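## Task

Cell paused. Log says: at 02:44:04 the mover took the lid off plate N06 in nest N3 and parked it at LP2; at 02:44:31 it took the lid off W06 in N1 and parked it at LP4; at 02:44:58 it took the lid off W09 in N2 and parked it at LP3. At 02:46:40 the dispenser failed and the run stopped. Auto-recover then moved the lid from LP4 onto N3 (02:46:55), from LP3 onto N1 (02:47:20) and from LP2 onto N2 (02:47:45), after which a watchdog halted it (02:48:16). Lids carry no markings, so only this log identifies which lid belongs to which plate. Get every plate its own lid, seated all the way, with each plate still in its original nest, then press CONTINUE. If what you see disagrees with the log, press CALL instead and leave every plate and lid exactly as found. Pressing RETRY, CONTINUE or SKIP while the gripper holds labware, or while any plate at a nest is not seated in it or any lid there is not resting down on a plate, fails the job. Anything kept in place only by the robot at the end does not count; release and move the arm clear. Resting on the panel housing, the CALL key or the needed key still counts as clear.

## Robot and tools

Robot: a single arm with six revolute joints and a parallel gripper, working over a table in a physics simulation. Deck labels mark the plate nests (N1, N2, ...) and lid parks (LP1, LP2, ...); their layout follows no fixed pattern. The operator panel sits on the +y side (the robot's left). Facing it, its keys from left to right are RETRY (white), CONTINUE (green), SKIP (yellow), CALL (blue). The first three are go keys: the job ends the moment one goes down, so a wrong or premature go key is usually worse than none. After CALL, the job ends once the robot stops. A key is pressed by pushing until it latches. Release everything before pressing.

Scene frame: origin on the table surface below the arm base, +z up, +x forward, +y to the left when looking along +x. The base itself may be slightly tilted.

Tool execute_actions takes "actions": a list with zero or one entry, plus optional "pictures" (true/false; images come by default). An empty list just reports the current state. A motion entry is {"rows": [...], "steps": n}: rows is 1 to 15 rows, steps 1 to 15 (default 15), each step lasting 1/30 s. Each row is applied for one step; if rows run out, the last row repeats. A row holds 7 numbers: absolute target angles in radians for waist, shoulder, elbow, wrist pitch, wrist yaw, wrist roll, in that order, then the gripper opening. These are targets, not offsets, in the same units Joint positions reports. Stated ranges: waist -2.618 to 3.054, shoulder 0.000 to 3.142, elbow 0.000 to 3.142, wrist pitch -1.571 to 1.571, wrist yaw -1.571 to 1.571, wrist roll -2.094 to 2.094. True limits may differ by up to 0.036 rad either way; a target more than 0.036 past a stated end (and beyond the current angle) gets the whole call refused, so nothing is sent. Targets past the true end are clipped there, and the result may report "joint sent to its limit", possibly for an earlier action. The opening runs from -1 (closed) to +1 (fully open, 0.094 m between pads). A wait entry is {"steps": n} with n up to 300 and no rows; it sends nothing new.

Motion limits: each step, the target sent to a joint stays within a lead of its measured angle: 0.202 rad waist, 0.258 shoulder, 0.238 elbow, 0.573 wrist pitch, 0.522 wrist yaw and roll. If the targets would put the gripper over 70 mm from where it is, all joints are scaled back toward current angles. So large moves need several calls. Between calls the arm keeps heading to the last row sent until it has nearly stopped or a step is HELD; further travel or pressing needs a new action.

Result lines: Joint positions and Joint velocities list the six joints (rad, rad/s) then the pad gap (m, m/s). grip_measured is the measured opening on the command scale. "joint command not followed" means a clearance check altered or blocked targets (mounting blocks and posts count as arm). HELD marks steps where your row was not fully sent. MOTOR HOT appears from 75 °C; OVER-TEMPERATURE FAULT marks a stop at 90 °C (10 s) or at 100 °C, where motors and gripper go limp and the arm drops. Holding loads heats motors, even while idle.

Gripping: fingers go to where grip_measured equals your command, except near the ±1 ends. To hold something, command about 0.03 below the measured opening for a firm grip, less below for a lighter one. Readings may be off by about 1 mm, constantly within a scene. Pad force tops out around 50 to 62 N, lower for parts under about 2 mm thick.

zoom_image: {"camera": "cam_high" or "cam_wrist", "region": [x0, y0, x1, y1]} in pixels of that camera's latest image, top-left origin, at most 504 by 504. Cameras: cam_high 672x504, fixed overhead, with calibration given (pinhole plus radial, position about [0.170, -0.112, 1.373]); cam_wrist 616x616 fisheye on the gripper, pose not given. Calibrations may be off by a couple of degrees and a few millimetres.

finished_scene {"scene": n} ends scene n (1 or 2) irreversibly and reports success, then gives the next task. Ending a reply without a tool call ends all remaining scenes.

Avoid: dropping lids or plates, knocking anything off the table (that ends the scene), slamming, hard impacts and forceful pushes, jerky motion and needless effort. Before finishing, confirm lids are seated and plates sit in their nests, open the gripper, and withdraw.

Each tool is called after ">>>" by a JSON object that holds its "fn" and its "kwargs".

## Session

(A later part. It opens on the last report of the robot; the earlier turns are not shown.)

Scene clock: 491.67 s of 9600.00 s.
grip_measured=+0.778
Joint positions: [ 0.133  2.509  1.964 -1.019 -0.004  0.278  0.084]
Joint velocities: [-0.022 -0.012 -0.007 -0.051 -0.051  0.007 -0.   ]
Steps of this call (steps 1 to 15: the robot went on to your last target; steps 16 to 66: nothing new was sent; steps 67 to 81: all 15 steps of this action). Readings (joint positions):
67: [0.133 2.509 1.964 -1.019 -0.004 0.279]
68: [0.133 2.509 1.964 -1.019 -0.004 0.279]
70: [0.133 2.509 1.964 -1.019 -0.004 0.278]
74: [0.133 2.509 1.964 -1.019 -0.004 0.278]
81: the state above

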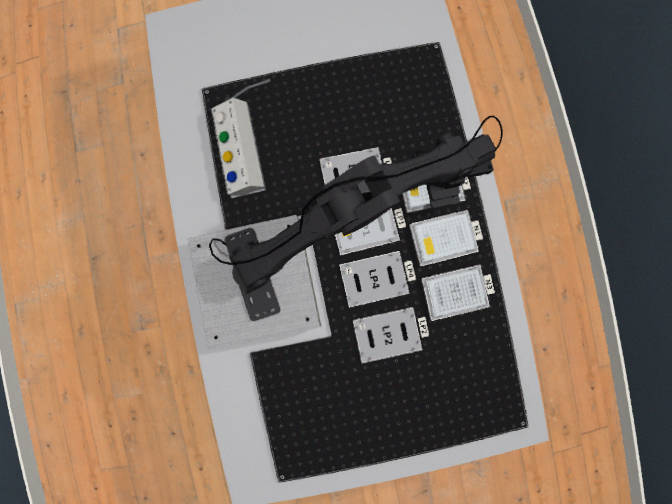

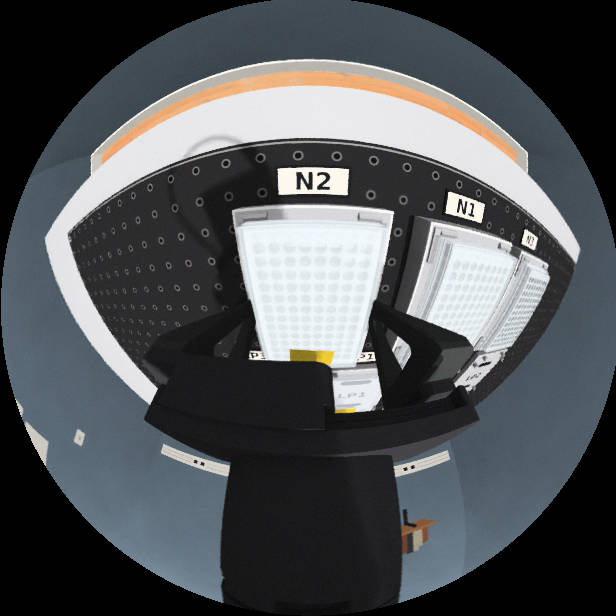

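>>> {"fn": "execute_actions", "kwargs": {"actions": [{"rows": [[0.135,2.495,1.985,-1.032,0,0.278,0.75],[0.135,2.491,1.995,-1.045,0,0.278,0.75],[0.135,2.487,2.005,-1.058,0,0.278,0.75],[0.135,2.483,2.016,-1.071,0,0.278,0.75],[0.135,2.479,2.026,-1.084,0,0.278,0.75],[0.135,2.475,2.036,-1.098,0,0.278,0.75],[0.135,2.470,2.046,-1.111,0,0.278,0.75],[0.135,2.466,2.056,-1.124,0,0.278,0.75],[0.135,2.462,2.066,-1.137,0,0.278,0.75],[0.133,2.458,2.077,-1.150,0,0.278,0.75],[0.1315,2.454,2.087,-1.163,0,0.2764,0.75],[0.1272,2.450,2.097,-1.176,0,0.2718,0.75],[0.1201,2.446,2.107,-1.189,0,0.2644,0.75],[0.1106,2.446,2.107,-1.189,0,0.2544,0.75],[0.0988,2.446,2.107,-1.189,0,0.242,0.75]], "steps": 15}], "pictures": false}}

>>> {"fn": "execute_actions", "kwargs": {"actions": [{"rows": [[0.0848,2.446,2.107,-1.189,0,0.2273,0.75],[0.0689,2.446,2.107,-1.189,0,0.2105,0.75],[0.0513,2.446,2.107,-1.189,0,0.192,0.75],[0.032,2.446,2.107,-1.189,0,0.1717,0.75],[0.0114,2.446,2.107,-1.189,0,0.1501,0.75],[-0.0104,2.446,2.107,-1.189,0,0.1271,0.75],[-0.0332,2.446,2.107,-1.189,0,0.1031,0.75],[-0.0568,2.446,2.107,-1.189,0,0.0782,0.75],[-0.0811,2.446,2.107,-1.189,0,0.0526,0.75],[-0.1059,2.446,2.107,-1.189,0,0.0266,0.75],[-0.1309,2.446,2.107,-1.189,0,0.0002,0.75],[-0.1561,2.446,2.107,-1.189,0,-0.0262,0.75],[-0.1811,2.446,2.107,-1.189,0,-0.0526,0.75],[-0.2059,2.446,2.107,-1.189,0,-0.0786,0.75],[-0.2302,2.446,2.107,-1.189,0,-0.1042,0.75]], "steps": 15}], "pictures": false}}

>>> {"fn": "execute_actions", "kwargs": {"actions": [{"rows": [[-0.2538,2.446,2.107,-1.189,0,-0.1291,0.75],[-0.2766,2.446,2.107,-1.189,0,-0.1531,0.75],[-0.2984,2.446,2.107,-1.189,0,-0.1761,0.75],[-0.319,2.446,2.107,-1.189,0,-0.1977,0.75],[-0.3383,2.446,2.107,-1.189,0,-0.218,0.75],[-0.3559,2.446,2.107,-1.189,0,-0.2365,0.75],[-0.3718,2.446,2.107,-1.189,0,-0.2533,0.75],[-0.3858,2.446,2.107,-1.189,0,-0.268,0.75],[-0.3976,2.446,2.107,-1.189,0,-0.2804,0.75],[-0.4071,2.446,2.107,-1.189,0,-0.2904,0.75],[-0.4142,2.446,2.107,-1.189,0,-0.2978,0.75],[-0.4185,2.446,2.107,-1.189,0,-0.3024,0.75],[-0.420,2.446,2.107,-1.189,0,-0.304,0.75]], "steps": 15}], "pictures": false}}

>>> {"fn": "execute_actions", "kwargs": {"actions": [{"steps": 16}]}}

>>> {"fn": "zoom_image", "kwargs": {"camera": "cam_wrist", "region": [190, 170, 430, 370]}}

Scene clock: 511.80 s of 9600.00 s.
grip_measured=+0.778
Joint positions: [ 0.129  2.488  2.074 -1.14  -0.004  0.27   0.084]
Joint velocities: [-0.085 -0.168  0.164 -0.212  0.051 -0.198 -0.001]
Steps of this call (steps 1 to 15: the robot went on to your last target; steps 16 to 90: nothing new was sent; then 16.63 s passed at rest; steps 91 to 105: all 15 steps of this action). Readings (joint positions):
91: [0.133 2.509 1.964 -1.019 -0.004 0.278]
92: [0.133 2.509 1.964 -1.019 -0.004 0.278]
94: [0.133 2.509 1.971 -1.030 -0.004 0.278]
98: [0.133 2.509 2.010 -1.068 -0.004 0.278]
105: the state above

Scene clock: 512.30 s of 9600.00 s.
grip_measured=+0.778
Joint positions: [-0.186  2.472  2.085 -1.166 -0.005  0.005  0.084]
Joint velocities: [-0.735 -0.002 -0.007 -0.051 -0.051 -0.74  -0.001]
Steps of this call (steps 1 to 15: all 15 steps of this action). Readings (joint positions):
1: [0.124 2.482 2.079 -1.146 -0.004 0.263]
2: [0.116 2.478 2.082 -1.150 -0.005 0.254]
4: [0.091 2.473 2.085 -1.156 -0.006 0.231]
8: [0.005 2.472 2.085 -1.163 -0.006 0.164]
15: the state above

Scene clock: 512.80 s of 9600.00 s.
grip_measured=+0.778
Joint positions: [-0.428  2.472  2.085 -1.171  0.003 -0.269  0.084]
Joint velocities: [-0.042  0.002 -0.012 -0.022  0.095 -0.256  0.001]
Steps of this call (steps 1 to 15: all 15 steps of this action). Readings (joint positions):
1: [-0.212 2.472 2.085 -1.166 -0.004 -0.019]
2: [-0.237 2.472 2.085 -1.167 -0.003 -0.044]
4: [-0.283 2.472 2.085 -1.167 -0.003 -0.092]
8: [-0.362 2.472 2.085 -1.168 -0.001 -0.178]
15: the state above

Scene clock: 513.33 s of 9600.00 s.
grip_measured=+0.778
Joint positions: [-0.426  2.472  2.085 -1.173  0.003 -0.297  0.084]
Joint velocities: [ 0.007 -0.017 -0.012 -0.007  0.066 -0.051  0.001]
Steps of this call (steps 1 to 16: the robot went on to your last target). Readings (joint positions):
1: [-0.428 2.472 2.085 -1.171 0.003 -0.274]
2: [-0.428 2.472 2.085 -1.172 0.003 -0.279]
4: [-0.426 2.472 2.085 -1.172 0.003 -0.286]
8: [-0.426 2.472 2.085 -1.172 0.003 -0.293]
16: the state above

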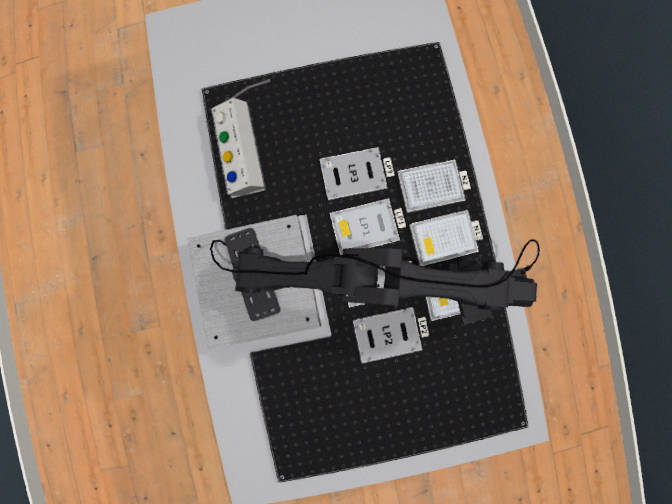

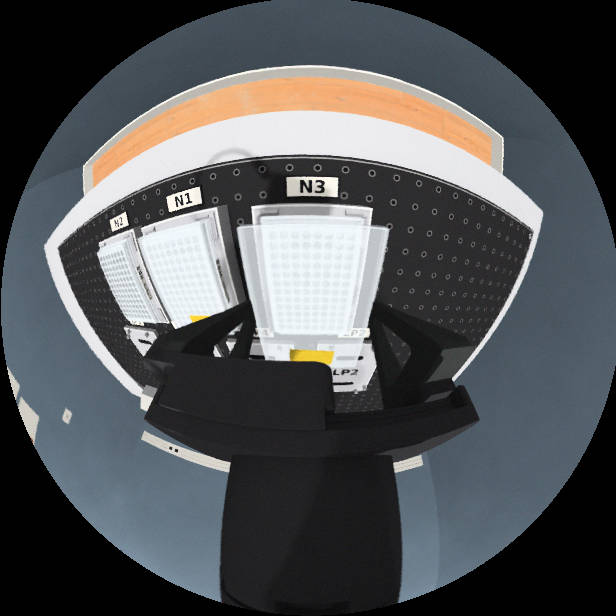

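Region (190, 170, 430, 370) of cam_wrist's 616x616 image, scaled by 2.100, with more detail than that image has.

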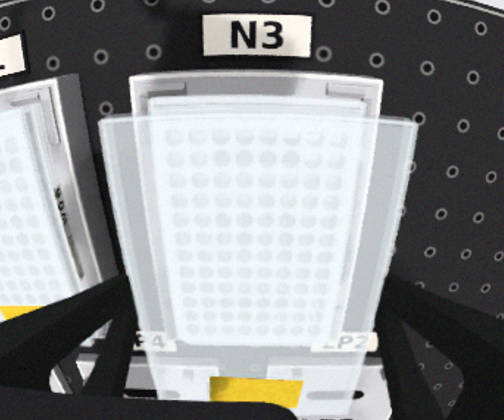

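>>> {"fn": "execute_actions", "kwargs": {"actions": [{"rows": [[-0.420,2.480,2.078,-1.155,0,-0.304,0.75],[-0.420,2.484,2.070,-1.143,0,-0.304,0.75],[-0.420,2.488,2.062,-1.131,0,-0.304,0.75],[-0.420,2.491,2.054,-1.119,0,-0.304,0.75],[-0.420,2.493,2.046,-1.107,0,-0.304,0.75],[-0.420,2.495,2.038,-1.095,0,-0.304,0.75],[-0.420,2.496,2.030,-1.084,0,-0.304,0.75],[-0.420,2.497,2.023,-1.074,0,-0.304,0.75],[-0.420,2.497,2.018,-1.066,0,-0.304,0.75]], "steps": 15}], "pictures": false}}

>>> {"fn": "execute_actions", "kwargs": {"actions": [{"steps": 15}]}}

>>> {"fn": "zoom_image", "kwargs": {"camera": "cam_wrist", "region": [190, 170, 430, 370]}}

Scene clock: 518.77 s of 9600.00 s.
grip_measured=+0.778
Joint positions: [-0.426  2.502  2.02  -1.099  0.003 -0.298  0.084]
Joint velocities: [-0.002  0.027 -0.007  0.139 -0.095 -0.022 -0.001]
Steps of this call (steps 1 to 15: the robot went on to your last target; steps 16 to 90: nothing new was sent; then 1.93 s passed at rest; steps 91 to 105: all 15 steps of this action). Readings (joint positions):
91: [-0.426 2.472 2.085 -1.173 0.003 -0.298]
92: [-0.426 2.472 2.085 -1.172 0.003 -0.298]
94: [-0.426 2.472 2.078 -1.162 0.003 -0.298]
98: [-0.426 2.478 2.047 -1.129 0.003 -0.298]
105: the state above

Scene clock: 519.27 s of 9600.00 s.
grip_measured=+0.778
Joint positions: [-0.426  2.502  2.02  -1.087  0.003 -0.298  0.084]
Joint velocities: [ 0.002 -0.017  0.007  0.066 -0.051 -0.051  0.001]
Steps of this call (steps 1 to 15: the robot went on to your last target). Readings (joint positions):
1: [-0.426 2.502 2.020 -1.097 0.003 -0.298]
2: [-0.426 2.502 2.020 -1.095 0.003 -0.298]
4: [-0.426 2.502 2.020 -1.091 0.003 -0.298]
8: [-0.426 2.502 2.020 -1.088 0.003 -0.298]
15: the state above

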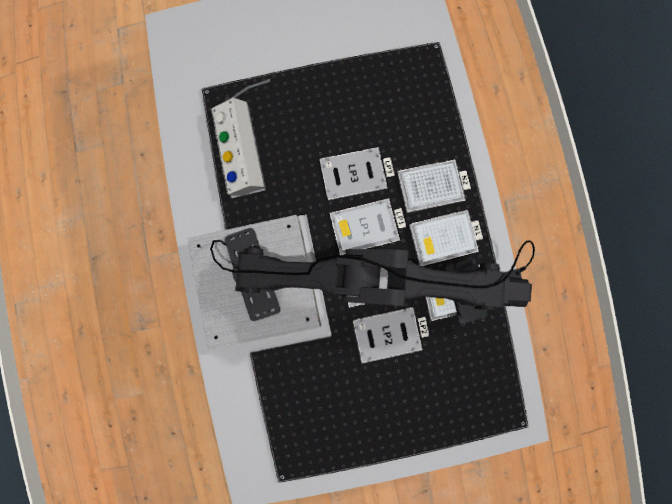

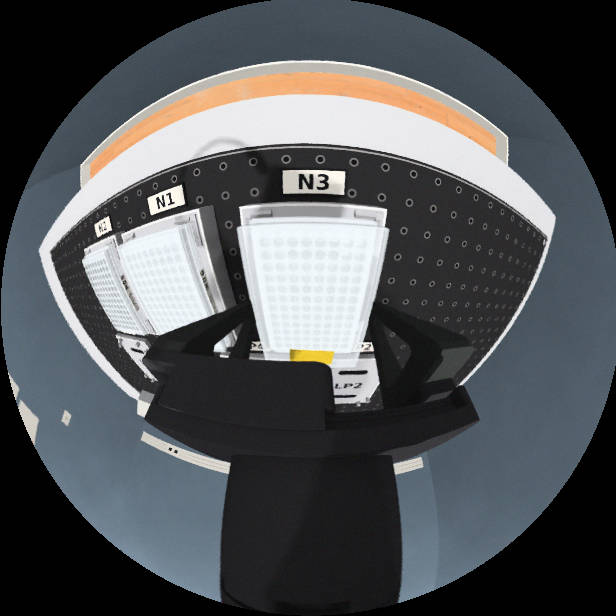

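Region (190, 170, 430, 370) of cam_wrist's 616x616 image, scaled by 2.100, with more detail than that image has.

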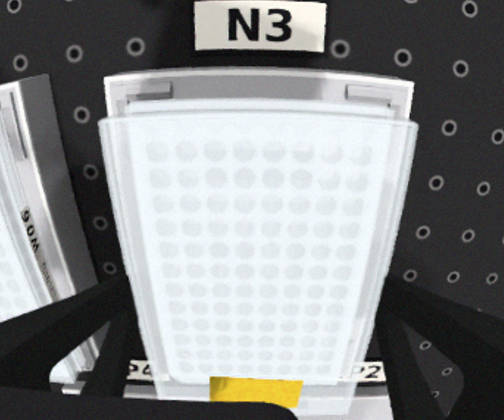

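>>> {"fn": "execute_actions", "kwargs": {"actions": [{"rows": [[-0.420,2.497,2.010,-1.056,0,-0.29,0.75],[-0.420,2.497,2.004,-1.049,0,-0.283,0.75],[-0.420,2.497,2.000,-1.043,0,-0.283,0.75],[-0.420,2.497,1.997,-1.039,0,-0.283,0.75]], "steps": 15}], "pictures": false}}

>>> {"fn": "execute_actions", "kwargs": {"actions": [{"steps": 10}]}}

>>> {"fn": "zoom_image", "kwargs": {"camera": "cam_wrist", "region": [190, 170, 430, 370]}}

Scene clock: 530.10 s of 9600.00 s.
grip_measured=+0.778
Joint positions: [-0.426  2.502  2.003 -1.062  0.003 -0.29   0.084]
Joint velocities: [ 0.012  0.012 -0.007  0.051 -0.095  0.066 -0.001]
Steps of this call (steps 1 to 15: the robot went on to your last target; steps 16 to 90: nothing new was sent; then 7.33 s passed at rest; steps 91 to 105: all 15 steps of this action). Readings (joint positions):
91: [-0.426 2.502 2.020 -1.086 0.003 -0.298]
92: [-0.426 2.502 2.019 -1.083 0.003 -0.296]
94: [-0.426 2.502 2.013 -1.074 0.003 -0.294]
98: [-0.426 2.502 2.003 -1.067 0.003 -0.291]
105: the state above

Scene clock: 530.43 s of 9600.00 s.
grip_measured=+0.778
Joint positions: [-0.426  2.502  2.003 -1.06   0.003 -0.29   0.084]
Joint velocities: [-0.012  0.007  0.007  0.007 -0.095  0.022  0.   ]
Steps of this call (steps 1 to 10: the robot went on to your last target). Readings (joint positions):
1: [-0.426 2.502 2.003 -1.061 0.003 -0.290]
2: [-0.426 2.502 2.003 -1.061 0.003 -0.290]
4: [-0.426 2.502 2.003 -1.060 0.003 -0.290]
8: [-0.426 2.502 2.003 -1.060 0.003 -0.290]
10: the state above

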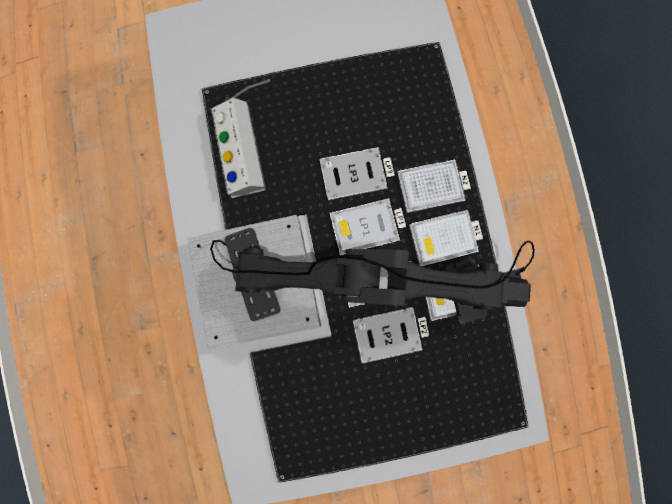

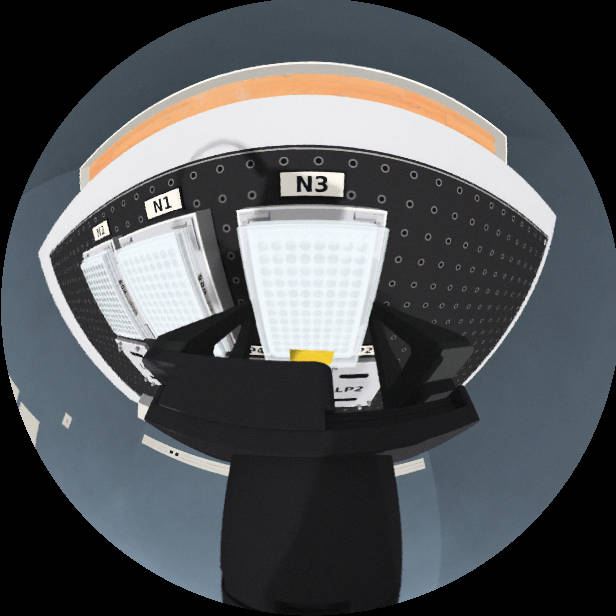

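Region (190, 170, 430, 370) of cam_wrist's 616x616 image, scaled by 2.100, with more detail than that image has.

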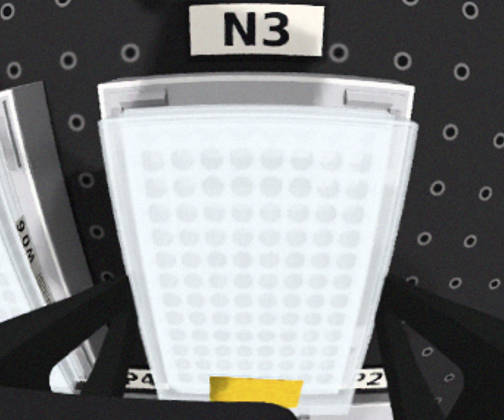

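>>> {"fn": "execute_actions", "kwargs": {"actions": [{"rows": [[-0.411,2.497,1.997,-1.039,0,-0.283,0.75],[-0.413,2.497,1.997,-1.039,0,-0.283,0.75],[-0.4175,2.497,1.997,-1.039,0,-0.283,0.75]], "steps": 12}]}}

>>> {"fn": "zoom_image", "kwargs": {"camera": "cam_wrist", "region": [190, 170, 430, 370]}}

Scene clock: 535.20 s of 9600.00 s.
grip_measured=+0.778
Joint positions: [-0.424  2.502  2.003 -1.06   0.003 -0.29   0.084]
Joint velocities: [-0.022 -0.012 -0.022 -0.007 -0.007  0.066 -0.   ]
Steps of this call (steps 1 to 15: the robot went on to your last target; steps 16 to 90: nothing new was sent; then 1.37 s passed at rest; steps 91 to 102: all 12 steps of this action). Readings (joint positions):
91: [-0.426 2.502 2.003 -1.060 0.003 -0.290]
92: [-0.425 2.502 2.003 -1.060 0.003 -0.290]
94: [-0.424 2.502 2.003 -1.060 0.003 -0.290]
98: [-0.424 2.502 2.003 -1.060 0.003 -0.290]
102: the state above

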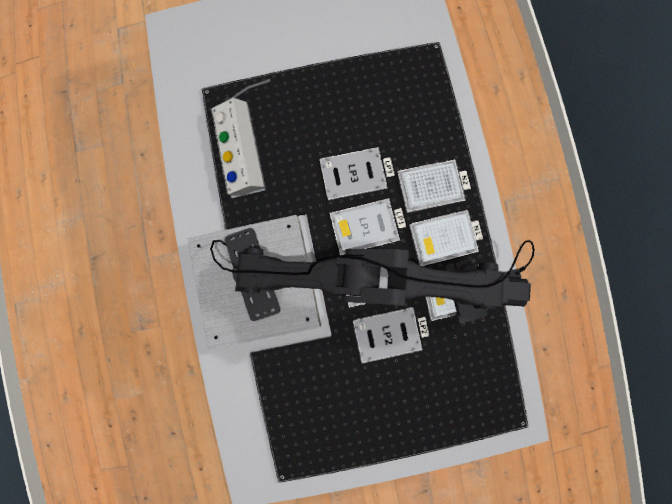

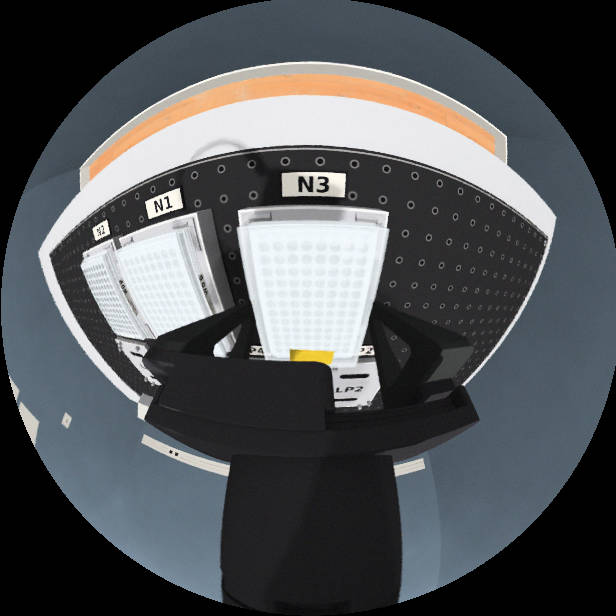

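Region (190, 170, 430, 370) of cam_wrist's 616x616 image, scaled by 2.100, with more detail than that image has.

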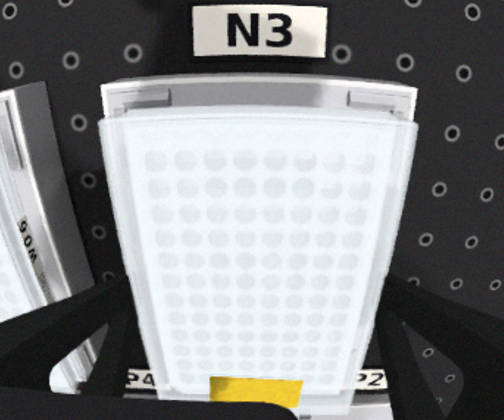

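>>> {"fn": "execute_actions", "kwargs": {"actions": [{"rows": [[-0.4175,2.518,1.997,-1.039,0,-0.283,0.75],[-0.4175,2.522,1.997,-1.039,0,-0.283,0.75],[-0.4175,2.525,1.997,-1.039,0,-0.283,0.75],[-0.4175,2.525,1.997,-1.035,0,-0.283,0.75],[-0.4175,2.525,1.997,-1.031,0,-0.283,0.75],[-0.4175,2.525,1.997,-1.029,0,-0.283,0.75]], "steps": 15}], "pictures": false}}

>>> {"fn": "execute_actions", "kwargs": {"actions": [{"steps": 10}]}}

>>> {"fn": "zoom_image", "kwargs": {"camera": "cam_wrist", "region": [190, 170, 430, 370]}}

Scene clock: 538.57 s of 9600.00 s.
grip_measured=+0.778
Joint positions: [-0.424  2.522  2.003 -1.051  0.003 -0.29   0.084]
Joint velocities: [ 0.007 -0.017  0.002 -0.022 -0.081  0.066 -0.001]
Steps of this call (steps 1 to 15: the robot went on to your last target; steps 16 to 86: nothing new was sent; steps 87 to 101: all 15 steps of this action). Readings (joint positions):
87: [-0.424 2.502 2.003 -1.060 0.003 -0.290]
88: [-0.424 2.503 2.003 -1.060 0.003 -0.290]
90: [-0.424 2.507 2.003 -1.058 0.003 -0.290]
94: [-0.424 2.519 2.003 -1.054 0.003 -0.290]
101: the state above

Scene clock: 538.90 s of 9600.00 s.
grip_measured=+0.778
Joint positions: [-0.424  2.522  2.003 -1.051  0.003 -0.29   0.084]
Joint velocities: [ 0.007  0.007  0.002  0.11   0.037  0.051 -0.   ]
Steps of this call (steps 1 to 10: the robot went on to your last target). Readings (joint positions):
1: [-0.424 2.522 2.003 -1.051 0.003 -0.290]
2: [-0.424 2.522 2.003 -1.051 0.003 -0.290]
4: [-0.424 2.522 2.003 -1.051 0.003 -0.290]
8: [-0.424 2.522 2.003 -1.051 0.003 -0.290]
10: the state above

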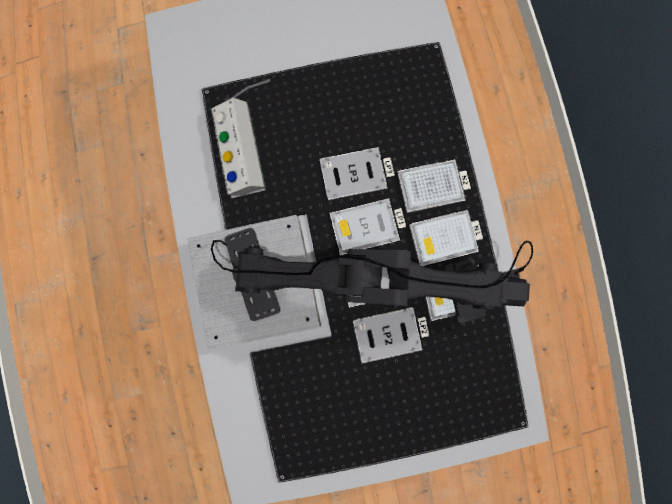

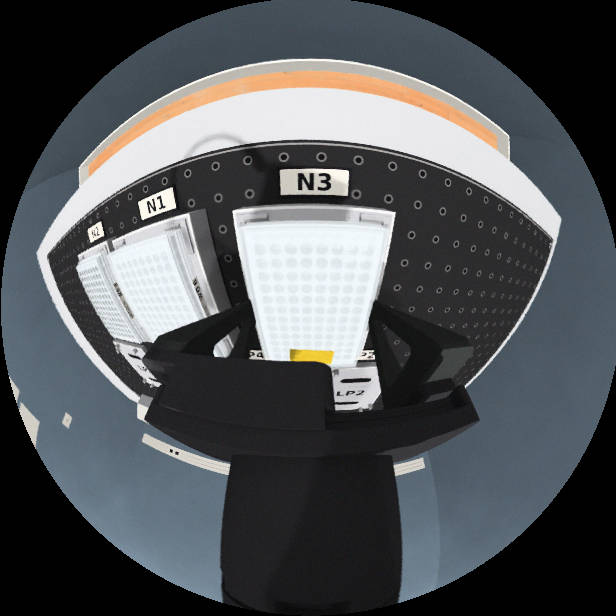

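Region (190, 170, 430, 370) of cam_wrist's 616x616 image, scaled by 2.100, with more detail than that image has.

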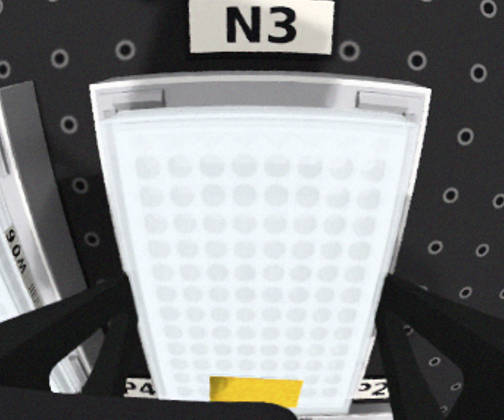

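>>> {"fn": "execute_actions", "kwargs": {"actions": [{"rows": [[-0.4175,2.522,1.997,-1.029,0,-0.283,0.78],[-0.4175,2.522,1.997,-1.029,0,-0.283,0.8],[-0.4175,2.522,1.997,-1.029,0,-0.283,0.82],[-0.4175,2.522,1.997,-1.029,0,-0.283,0.85],[-0.4175,2.522,1.997,-1.029,0,-0.283,0.88],[-0.4175,2.522,1.997,-1.029,0,-0.283,0.92],[-0.4175,2.522,1.997,-1.029,0,-0.283,0.96],[-0.4175,2.522,1.997,-1.029,0,-0.283,1.0]], "steps": 14}]}}

>>> {"fn": "zoom_image", "kwargs": {"camera": "cam_wrist", "region": [190, 170, 430, 370]}}

Scene clock: 541.43 s of 9600.00 s.
grip_measured=+1.000
Joint positions: [-0.424  2.522  2.003 -1.05   0.003 -0.289  0.094]
Joint velocities: [-0.007  0.002  0.002 -0.051  0.007 -0.037  0.   ]
Steps of this call (steps 1 to 15: the robot went on to your last target; steps 16 to 62: nothing new was sent; steps 63 to 76: all 14 steps of this action). Readings (joint positions):
63: [-0.424 2.522 2.003 -1.051 0.003 -0.290]
64: [-0.424 2.522 2.003 -1.051 0.003 -0.289]
66: [-0.424 2.522 2.003 -1.051 0.003 -0.289]
70: [-0.424 2.522 2.003 -1.050 0.003 -0.289]
76: the state above

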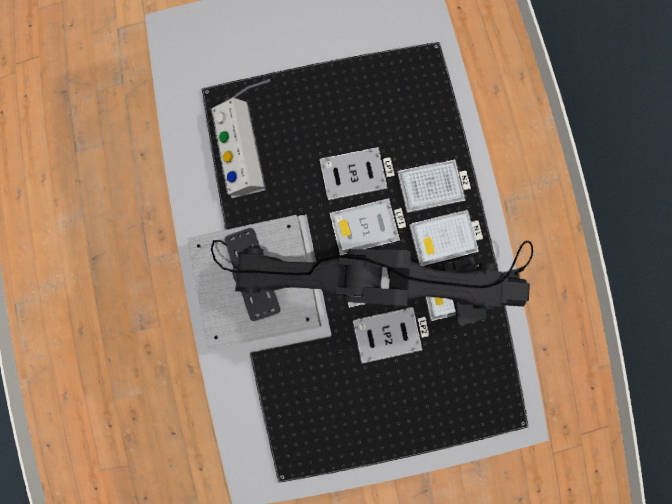

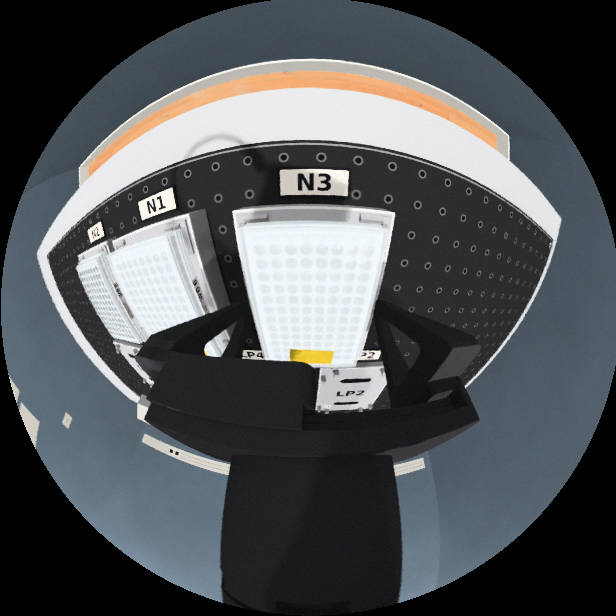

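Region (190, 170, 430, 370) of cam_wrist's 616x616 image, scaled by 2.100, with more detail than that image has.

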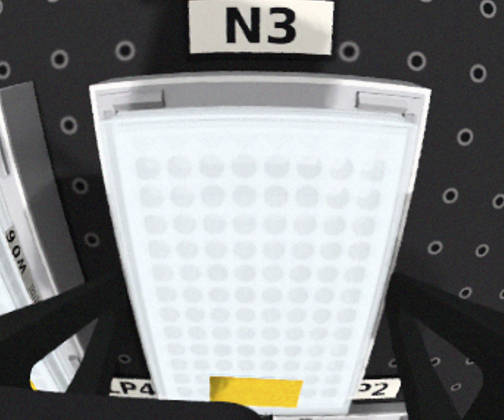

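>>> {"fn": "execute_actions", "kwargs": {"actions": [{"rows": [[-0.424,2.505,2.022,-1.064,0,-0.289,1],[-0.424,2.498,2.033,-1.079,0,-0.289,1],[-0.424,2.491,2.044,-1.094,0,-0.289,1],[-0.424,2.484,2.055,-1.109,0,-0.289,1],[-0.424,2.478,2.066,-1.124,0,-0.289,1],[-0.424,2.472,2.077,-1.139,0,-0.289,1],[-0.424,2.466,2.088,-1.155,0,-0.289,1],[-0.424,2.46,2.10,-1.17,0,-0.289,1],[-0.4229,2.4586,2.0974,-1.1688,0,-0.2879,1],[-0.4197,2.4546,2.0899,-1.1652,0,-0.2848,1],[-0.4146,2.4481,2.0777,-1.1594,0,-0.2797,1],[-0.4076,2.4392,2.061,-1.1515,0,-0.2727,1],[-0.3988,2.4281,2.0403,-1.1417,0,-0.2641,1],[-0.3885,2.415,2.0158,-1.13,0,-0.2538,1],[-0.3766,2.3999,1.9877,-1.1167,0,-0.2421,1]], "steps": 15}], "pictures": false}}

>>> {"fn": "execute_actions", "kwargs": {"actions": [{"rows": [[-0.3634,2.3832,1.9563,-1.1018,0,-0.229,1],[-0.3489,2.3648,1.922,-1.0855,0,-0.2146,1],[-0.3333,2.345,1.885,-1.068,0,-0.1992,1],[-0.3166,2.3239,1.8455,-1.0492,0,-0.1827,1],[-0.2991,2.3017,1.8039,-1.0295,0,-0.1653,1],[-0.2808,2.2785,1.7605,-1.0089,0,-0.1472,1],[-0.2618,2.2545,1.7156,-0.9876,0,-0.1284,1],[-0.2423,2.2297,1.6693,-0.9656,0,-0.1091,1],[-0.2224,2.2045,1.6221,-0.9432,0,-0.0894,1],[-0.2021,2.1788,1.5741,-0.9205,0,-0.0693,1],[-0.1817,2.153,1.5258,-0.8975,0,-0.0491,1],[-0.1613,2.127,1.4772,-0.8745,0,-0.0289,1],[-0.1409,2.1012,1.4289,-0.8515,0,-0.0087,1],[-0.1206,2.0755,1.3809,-0.8288,0,0.0114,1],[-0.1007,2.0503,1.3337,-0.8064,0,0.0311,1]], "steps": 15}], "pictures": false}}

>>> {"fn": "execute_actions", "kwargs": {"actions": [{"rows": [[-0.0812,2.0255,1.2874,-0.7844,0,0.0504,1],[-0.0622,2.0015,1.2425,-0.7631,0,0.0692,1],[-0.0439,1.9783,1.1991,-0.7425,0,0.0873,1],[-0.0264,1.9561,1.1575,-0.7228,0,0.1047,1],[-0.0097,1.935,1.118,-0.704,0,0.1212,1],[0.0059,1.9152,1.081,-0.6865,0,0.1366,1],[0.0204,1.8968,1.0467,-0.6702,0,0.151,1],[0.0336,1.8801,1.0153,-0.6553,0,0.1641,1],[0.0455,1.865,0.9872,-0.642,0,0.1758,1],[0.0558,1.8519,0.9627,-0.6303,0,0.1861,1],[0.0646,1.8408,0.942,-0.6205,0,0.1947,1],[0.0716,1.8319,0.9253,-0.6126,0,0.2017,1],[0.0767,1.8254,0.9131,-0.6068,0,0.2068,1],[0.0799,1.8214,0.9056,-0.6032,0,0.2099,1],[0.081,1.82,0.903,-0.602,0,0.211,1]], "steps": 15}], "pictures": false}}

>>> {"fn": "execute_actions", "kwargs": {"actions": [{"steps": 20}]}}

>>> {"fn": "zoom_image", "kwargs": {"camera": "cam_wrist", "region": [190, 170, 430, 370]}}

Scene clock: 569.13 s of 9600.00 s.
grip_measured=+1.000
Joint positions: [-0.414  2.452  2.036 -1.125  0.003 -0.273  0.094]
Joint velocities: [ 0.149 -0.457 -0.535  0.081  0.007  0.168  0.   ]
Steps of this call (steps 1 to 15: the robot went on to your last target; steps 16 to 90: nothing new was sent; then 24.20 s passed at rest; steps 91 to 105: all 15 steps of this action). Readings (joint positions):
91: [-0.424 2.522 2.003 -1.050 0.003 -0.289]
92: [-0.424 2.522 2.003 -1.051 0.003 -0.289]
94: [-0.424 2.522 2.010 -1.064 0.003 -0.289]
98: [-0.424 2.519 2.048 -1.107 0.003 -0.289]
105: the state above

Scene clock: 569.63 s of 9600.00 s.
grip_measured=+1.000
Joint positions: [-0.135  2.129  1.418 -0.911  0.002 -0.056  0.094]
Joint velocities: [ 0.569 -0.794 -1.375  0.608 -0.007  0.52   0.   ]
Steps of this call (steps 1 to 15: all 15 steps of this action). Readings (joint positions):
1: [-0.406 2.436 2.014 -1.121 0.004 -0.266]
2: [-0.396 2.418 1.986 -1.115 0.004 -0.257]
4: [-0.367 2.382 1.919 -1.099 0.004 -0.236]
8: [-0.286 2.303 1.752 -1.044 0.004 -0.181]
15: the state above

Scene clock: 570.13 s of 9600.00 s.
grip_measured=+1.000
Joint positions: [ 0.072  1.859  0.918 -0.671  0.     0.173  0.094]
Joint velocities: [ 0.085 -0.144 -0.266  0.168 -0.007  0.227  0.   ]
Steps of this call (steps 1 to 15: all 15 steps of this action). Readings (joint positions):
1: [-0.115 2.102 1.371 -0.890 0.002 -0.037]
2: [-0.096 2.075 1.325 -0.869 0.002 -0.018]
4: [-0.058 2.025 1.236 -0.828 0.002 0.020]
8: [0.008 1.940 1.078 -0.753 0.001 0.089]
15: the state above

Scene clock: 570.80 s of 9600.00 s.
grip_measured=+1.000
Joint positions: [ 0.075  1.852  0.909 -0.623  0.     0.204  0.094]
Joint velocities: [ 0.002 -0.007 -0.012  0.022  0.037  0.022  0.   ]
Steps of this call (steps 1 to 20: the robot went on to your last target). Readings (joint positions):
1: [0.075 1.856 0.912 -0.665 0.000 0.179]
2: [0.075 1.854 0.909 -0.660 0.000 0.184]
4: [0.075 1.853 0.909 -0.648 0.000 0.192]
8: [0.075 1.852 0.909 -0.632 0.000 0.199]
20: the state above

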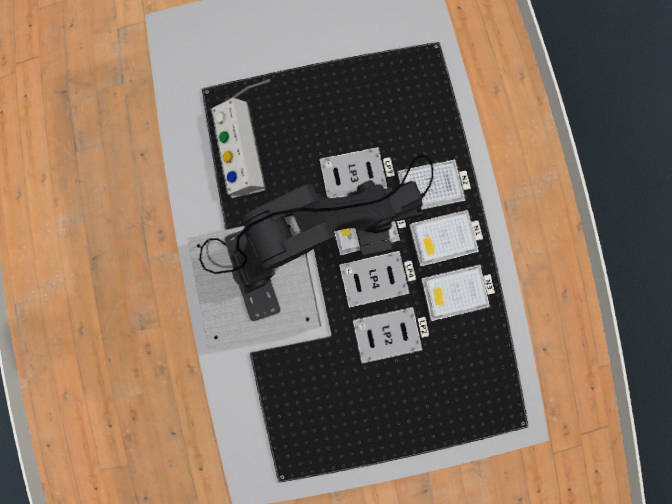

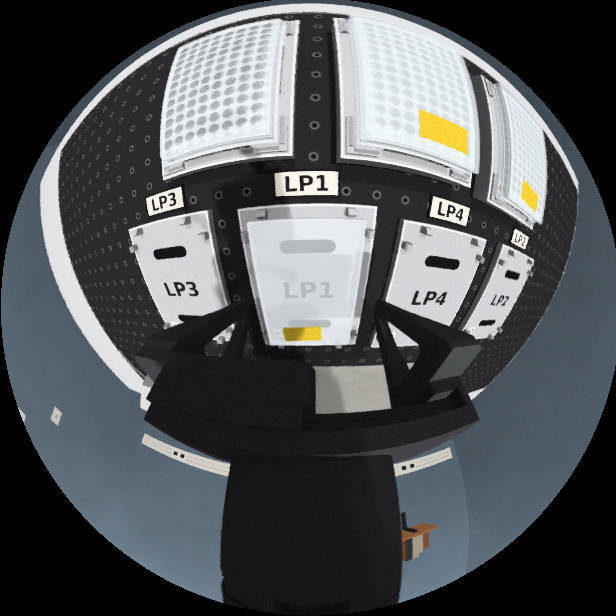

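Region (190, 170, 430, 370) of cam_wrist's 616x616 image, scaled by 2.100, with more detail than that image has.

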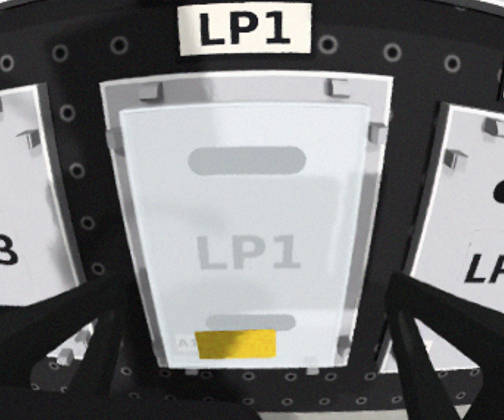

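>>> {"fn": "execute_actions", "kwargs": {"actions": []}}

Scene clock: 580.67 s of 9600.00 s.
grip_measured=+1.000
Joint positions: [ 0.075  1.852  0.909 -0.623  0.     0.204  0.094]
Joint velocities: [ 0.002  0.007 -0.002 -0.037  0.007 -0.081  0.   ]
Steps of this call (steps 1 to 15: the robot went on to your last target; steps 16 to 90: nothing new was sent; then 6.87 s passed at rest). Readings (joint positions):
1: [0.075 1.852 0.909 -0.623 0.000 0.204]
2: [0.075 1.852 0.909 -0.623 0.000 0.204]
4: [0.075 1.852 0.909 -0.623 0.000 0.204]
8: [0.075 1.852 0.909 -0.623 0.000 0.204]
90: the state above
The arm was judged still, so your last target was given up. Only a new action makes it travel on or press farther. Fingers that are still opening or closing keep moving.

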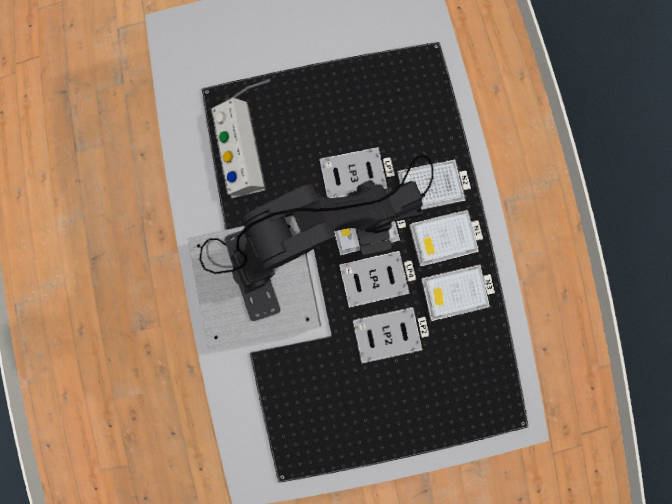

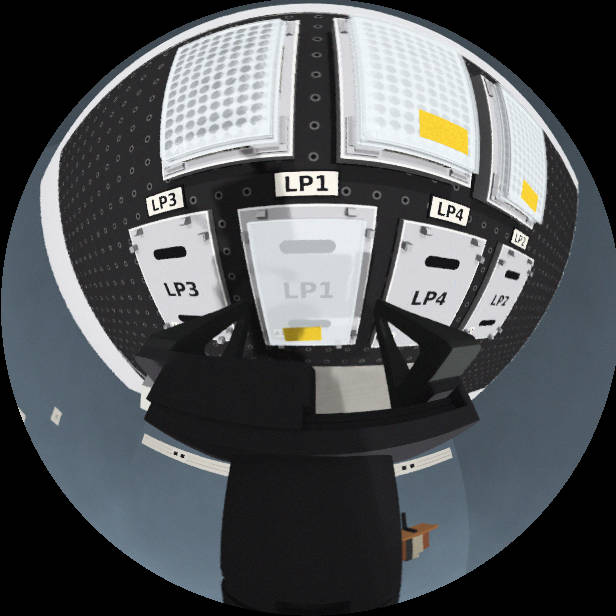

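>>> {"fn": "execute_actions", "kwargs": {"actions": [{"rows": [[0.090,1.855,0.907,-0.600,0,0.205,1],[0.095,1.860,0.904,-0.592,0,0.203,1],[0.095,1.866,0.900,-0.583,0,0.203,1],[0.095,1.872,0.896,-0.573,0,0.203,1],[0.095,1.878,0.892,-0.563,0,0.203,1],[0.095,1.884,0.888,-0.553,0,0.203,1],[0.095,1.889,0.885,-0.545,0,0.203,1],[0.095,1.893,0.883,-0.539,0,0.203,1],[0.095,1.895,0.882,-0.536,0,0.203,1]], "steps": 15}], "pictures": false}}

>>> {"fn": "execute_actions", "kwargs": {"actions": [{"steps": 15}]}}

>>> {"fn": "zoom_image", "kwargs": {"camera": "cam_wrist", "region": [190, 170, 430, 370]}}

Scene clock: 584.73 s of 9600.00 s.
grip_measured=+1.000
Joint positions: [ 0.088  1.887  0.889 -0.566  0.     0.204  0.094]
Joint velocities: [ 0.002 -0.002 -0.012  0.007  0.081  0.007  0.   ]
Steps of this call (steps 1 to 90: nothing new was sent; then 0.57 s passed at rest; steps 91 to 105: all 15 steps of this action). Readings (joint positions):
91: [0.076 1.852 0.909 -0.623 0.000 0.204]
92: [0.078 1.852 0.909 -0.622 0.000 0.204]
94: [0.083 1.852 0.909 -0.616 0.000 0.204]
98: [0.088 1.866 0.905 -0.585 0.000 0.204]
105: the state above

Scene clock: 585.23 s of 9600.00 s.
grip_measured=+1.000
Joint positions: [ 0.088  1.887  0.889 -0.558  0.     0.204  0.094]
Joint velocities: [-0.017 -0.007 -0.007  0.007 -0.066  0.066  0.   ]
Steps of this call (steps 1 to 15: the robot went on to your last target). Readings (joint positions):
1: [0.088 1.887 0.889 -0.565 0.000 0.204]
2: [0.088 1.887 0.889 -0.563 0.000 0.204]
4: [0.088 1.887 0.889 -0.561 0.000 0.204]
8: [0.088 1.887 0.889 -0.558 0.000 0.204]
15: the state above
The arm was judged still, so your last target was given up. Only a new action makes it travel on or press farther. Fingers that are still opening or closing keep moving.

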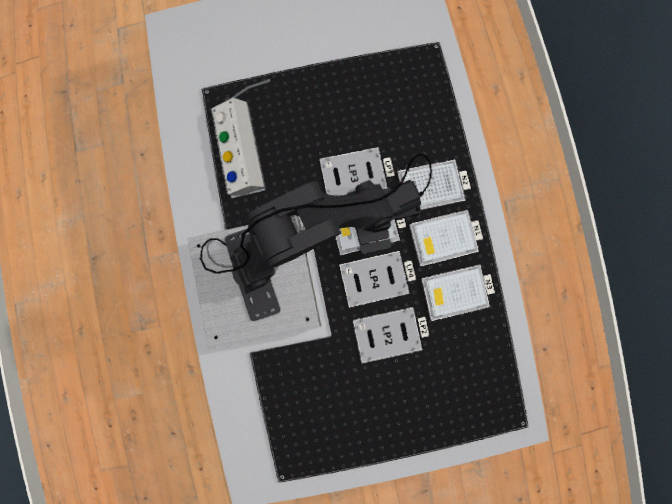

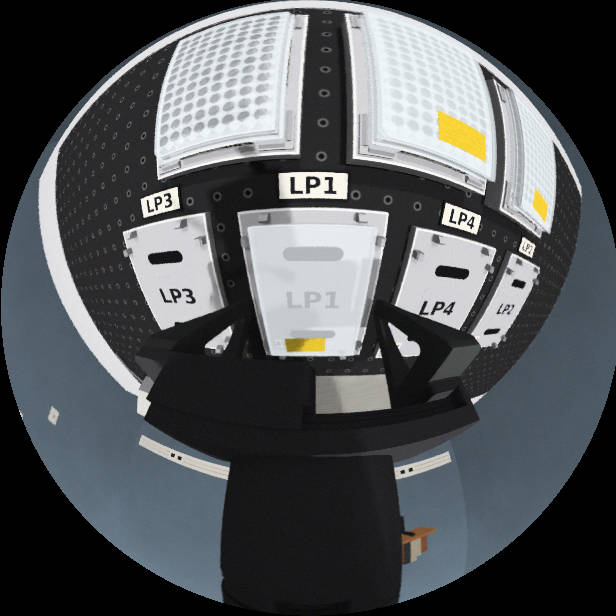

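Region (190, 170, 430, 370) of cam_wrist's 616x616 image, scaled by 2.100, with more detail than that image has.

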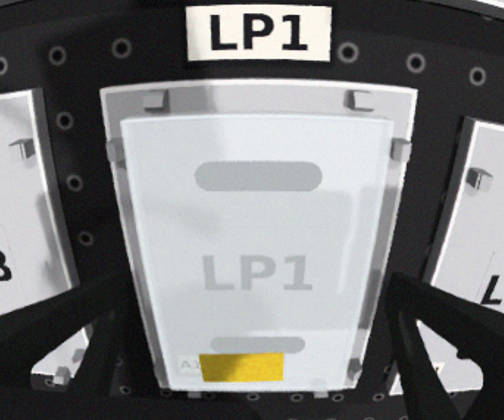

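>>> {"fn": "execute_actions", "kwargs": {"actions": [{"rows": [[0.095,1.900,0.881,-0.533,0,0.203,1],[0.095,1.905,0.879,-0.528,0,0.203,1],[0.095,1.910,0.877,-0.522,0,0.203,1],[0.095,1.915,0.875,-0.515,0,0.203,1],[0.095,1.920,0.873,-0.508,0,0.203,1],[0.095,1.925,0.871,-0.501,0,0.203,1],[0.095,1.930,0.869,-0.494,0,0.203,1],[0.095,1.934,0.868,-0.488,0,0.203,1],[0.095,1.938,0.867,-0.484,0,0.203,1],[0.095,1.940,0.866,-0.482,0,0.203,1]], "steps": 15}], "pictures": false}}

>>> {"fn": "execute_actions", "kwargs": {"actions": [{"steps": 15}]}}

>>> {"fn": "zoom_image", "kwargs": {"camera": "cam_wrist", "region": [190, 170, 430, 370]}}

Scene clock: 589.53 s of 9600.00 s.
grip_measured=+1.000
Joint positions: [ 0.088  1.931  0.874 -0.512  0.     0.204  0.094]
Joint velocities: [-0.007  0.007  0.002  0.037 -0.022 -0.022  0.   ]
Steps of this call (steps 1 to 90: nothing new was sent; then 0.80 s passed at rest; steps 91 to 105: all 15 steps of this action). Readings (joint positions):
91: [0.088 1.887 0.889 -0.557 0.000 0.204]
92: [0.088 1.887 0.889 -0.556 0.000 0.204]
94: [0.088 1.888 0.889 -0.551 0.000 0.204]
98: [0.088 1.910 0.887 -0.529 0.000 0.204]
105: the state above

Scene clock: 590.03 s of 9600.00 s.
grip_measured=+1.000
Joint positions: [ 0.088  1.931  0.874 -0.504  0.     0.204  0.094]
Joint velocities: [-0.007 -0.007 -0.002  0.007  0.066  0.037  0.   ]
Steps of this call (steps 1 to 15: the robot went on to your last target). Readings (joint positions):
1: [0.088 1.931 0.874 -0.510 0.000 0.204]
2: [0.088 1.931 0.874 -0.508 0.000 0.204]
4: [0.088 1.931 0.874 -0.506 0.000 0.204]
8: [0.088 1.931 0.874 -0.504 0.000 0.204]
15: the state above
The arm was judged still, so your last target was given up. Only a new action makes it travel on or press farther. Fingers that are still opening or closing keep moving.

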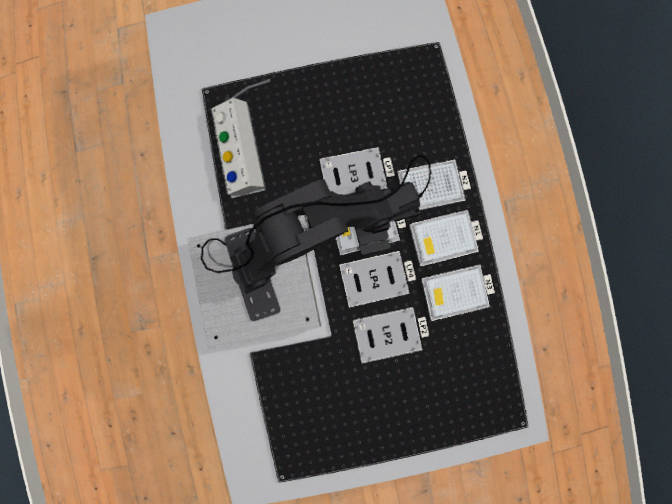

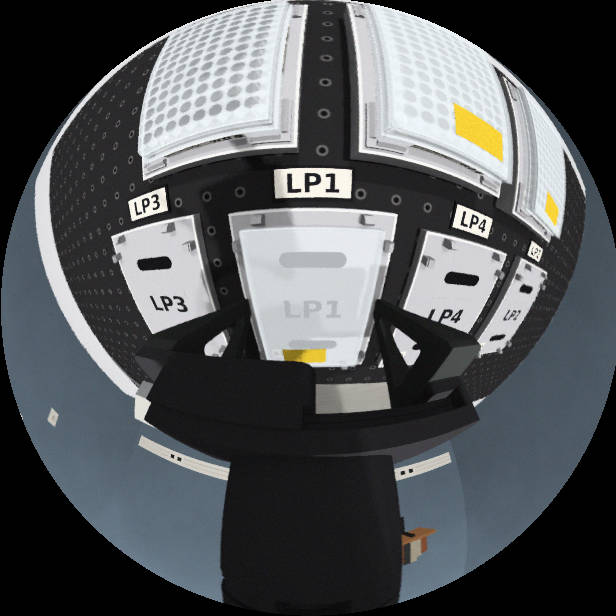

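Region (190, 170, 430, 370) of cam_wrist's 616x616 image, scaled by 2.100, with more detail than that image has.

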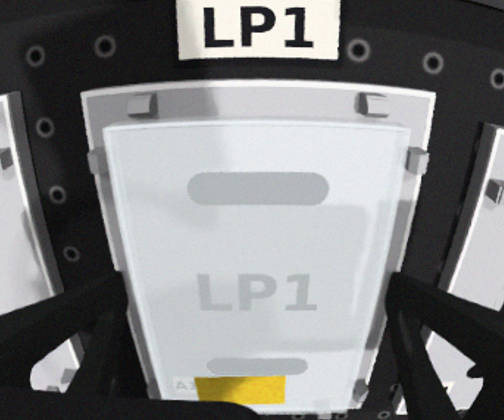

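>>> {"fn": "execute_actions", "kwargs": {"actions": [{"rows": [[0.095,1.950,0.866,-0.482,0,0.203,1],[0.095,1.950,0.866,-0.482,0,0.203,1],[0.095,1.950,0.866,-0.482,0,0.203,1],[0.095,1.946,0.866,-0.482,0,0.203,1]], "steps": 15}]}}

>>> {"fn": "zoom_image", "kwargs": {"camera": "cam_wrist", "region": [190, 170, 430, 370]}}

Scene clock: 596.27 s of 9600.00 s.
grip_measured=+1.000
Joint positions: [ 0.088  1.931  0.874 -0.503  0.     0.204  0.094]
Joint velocities: [-0.002 -0.012 -0.002  0.007 -0.051 -0.022  0.   ]
Steps of this call (steps 1 to 90: nothing new was sent; then 2.73 s passed at rest; steps 91 to 105: all 15 steps of this action). Readings (joint positions):
91: [0.088 1.931 0.874 -0.503 0.000 0.204]
92: [0.088 1.931 0.874 -0.503 0.000 0.204]
94: [0.088 1.931 0.874 -0.503 0.000 0.204]
98: [0.088 1.931 0.874 -0.503 0.000 0.204]
105: the state above

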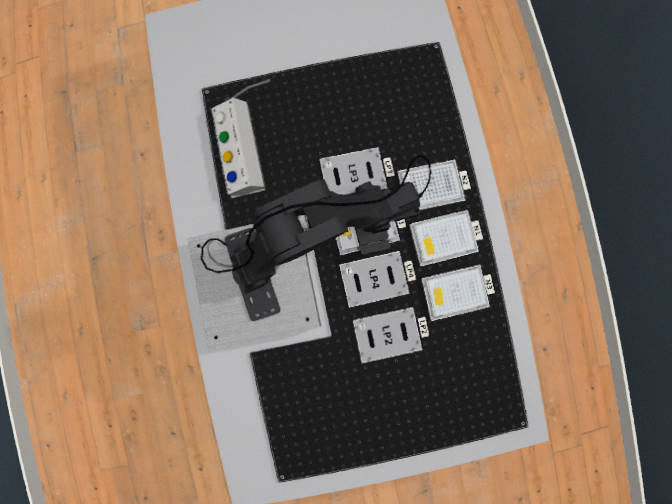

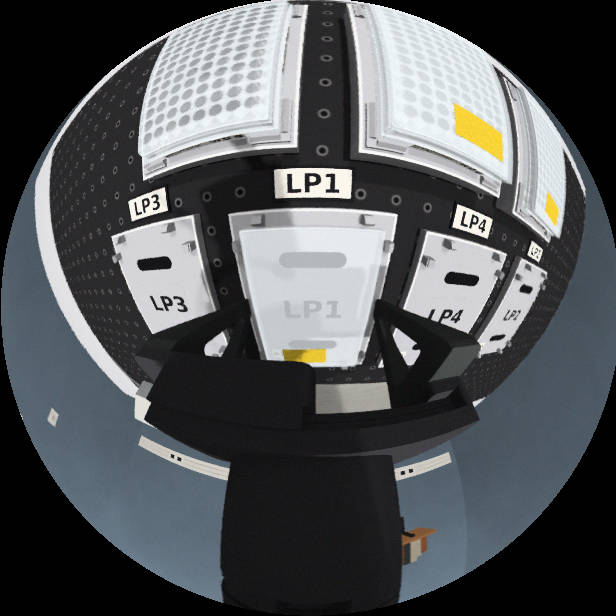

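Region (190, 170, 430, 370) of cam_wrist's 616x616 image, scaled by 2.100, with more detail than that image has.

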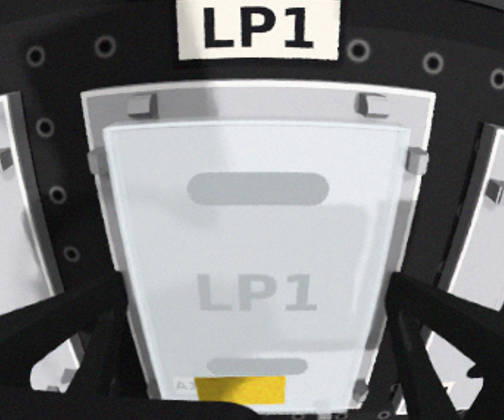

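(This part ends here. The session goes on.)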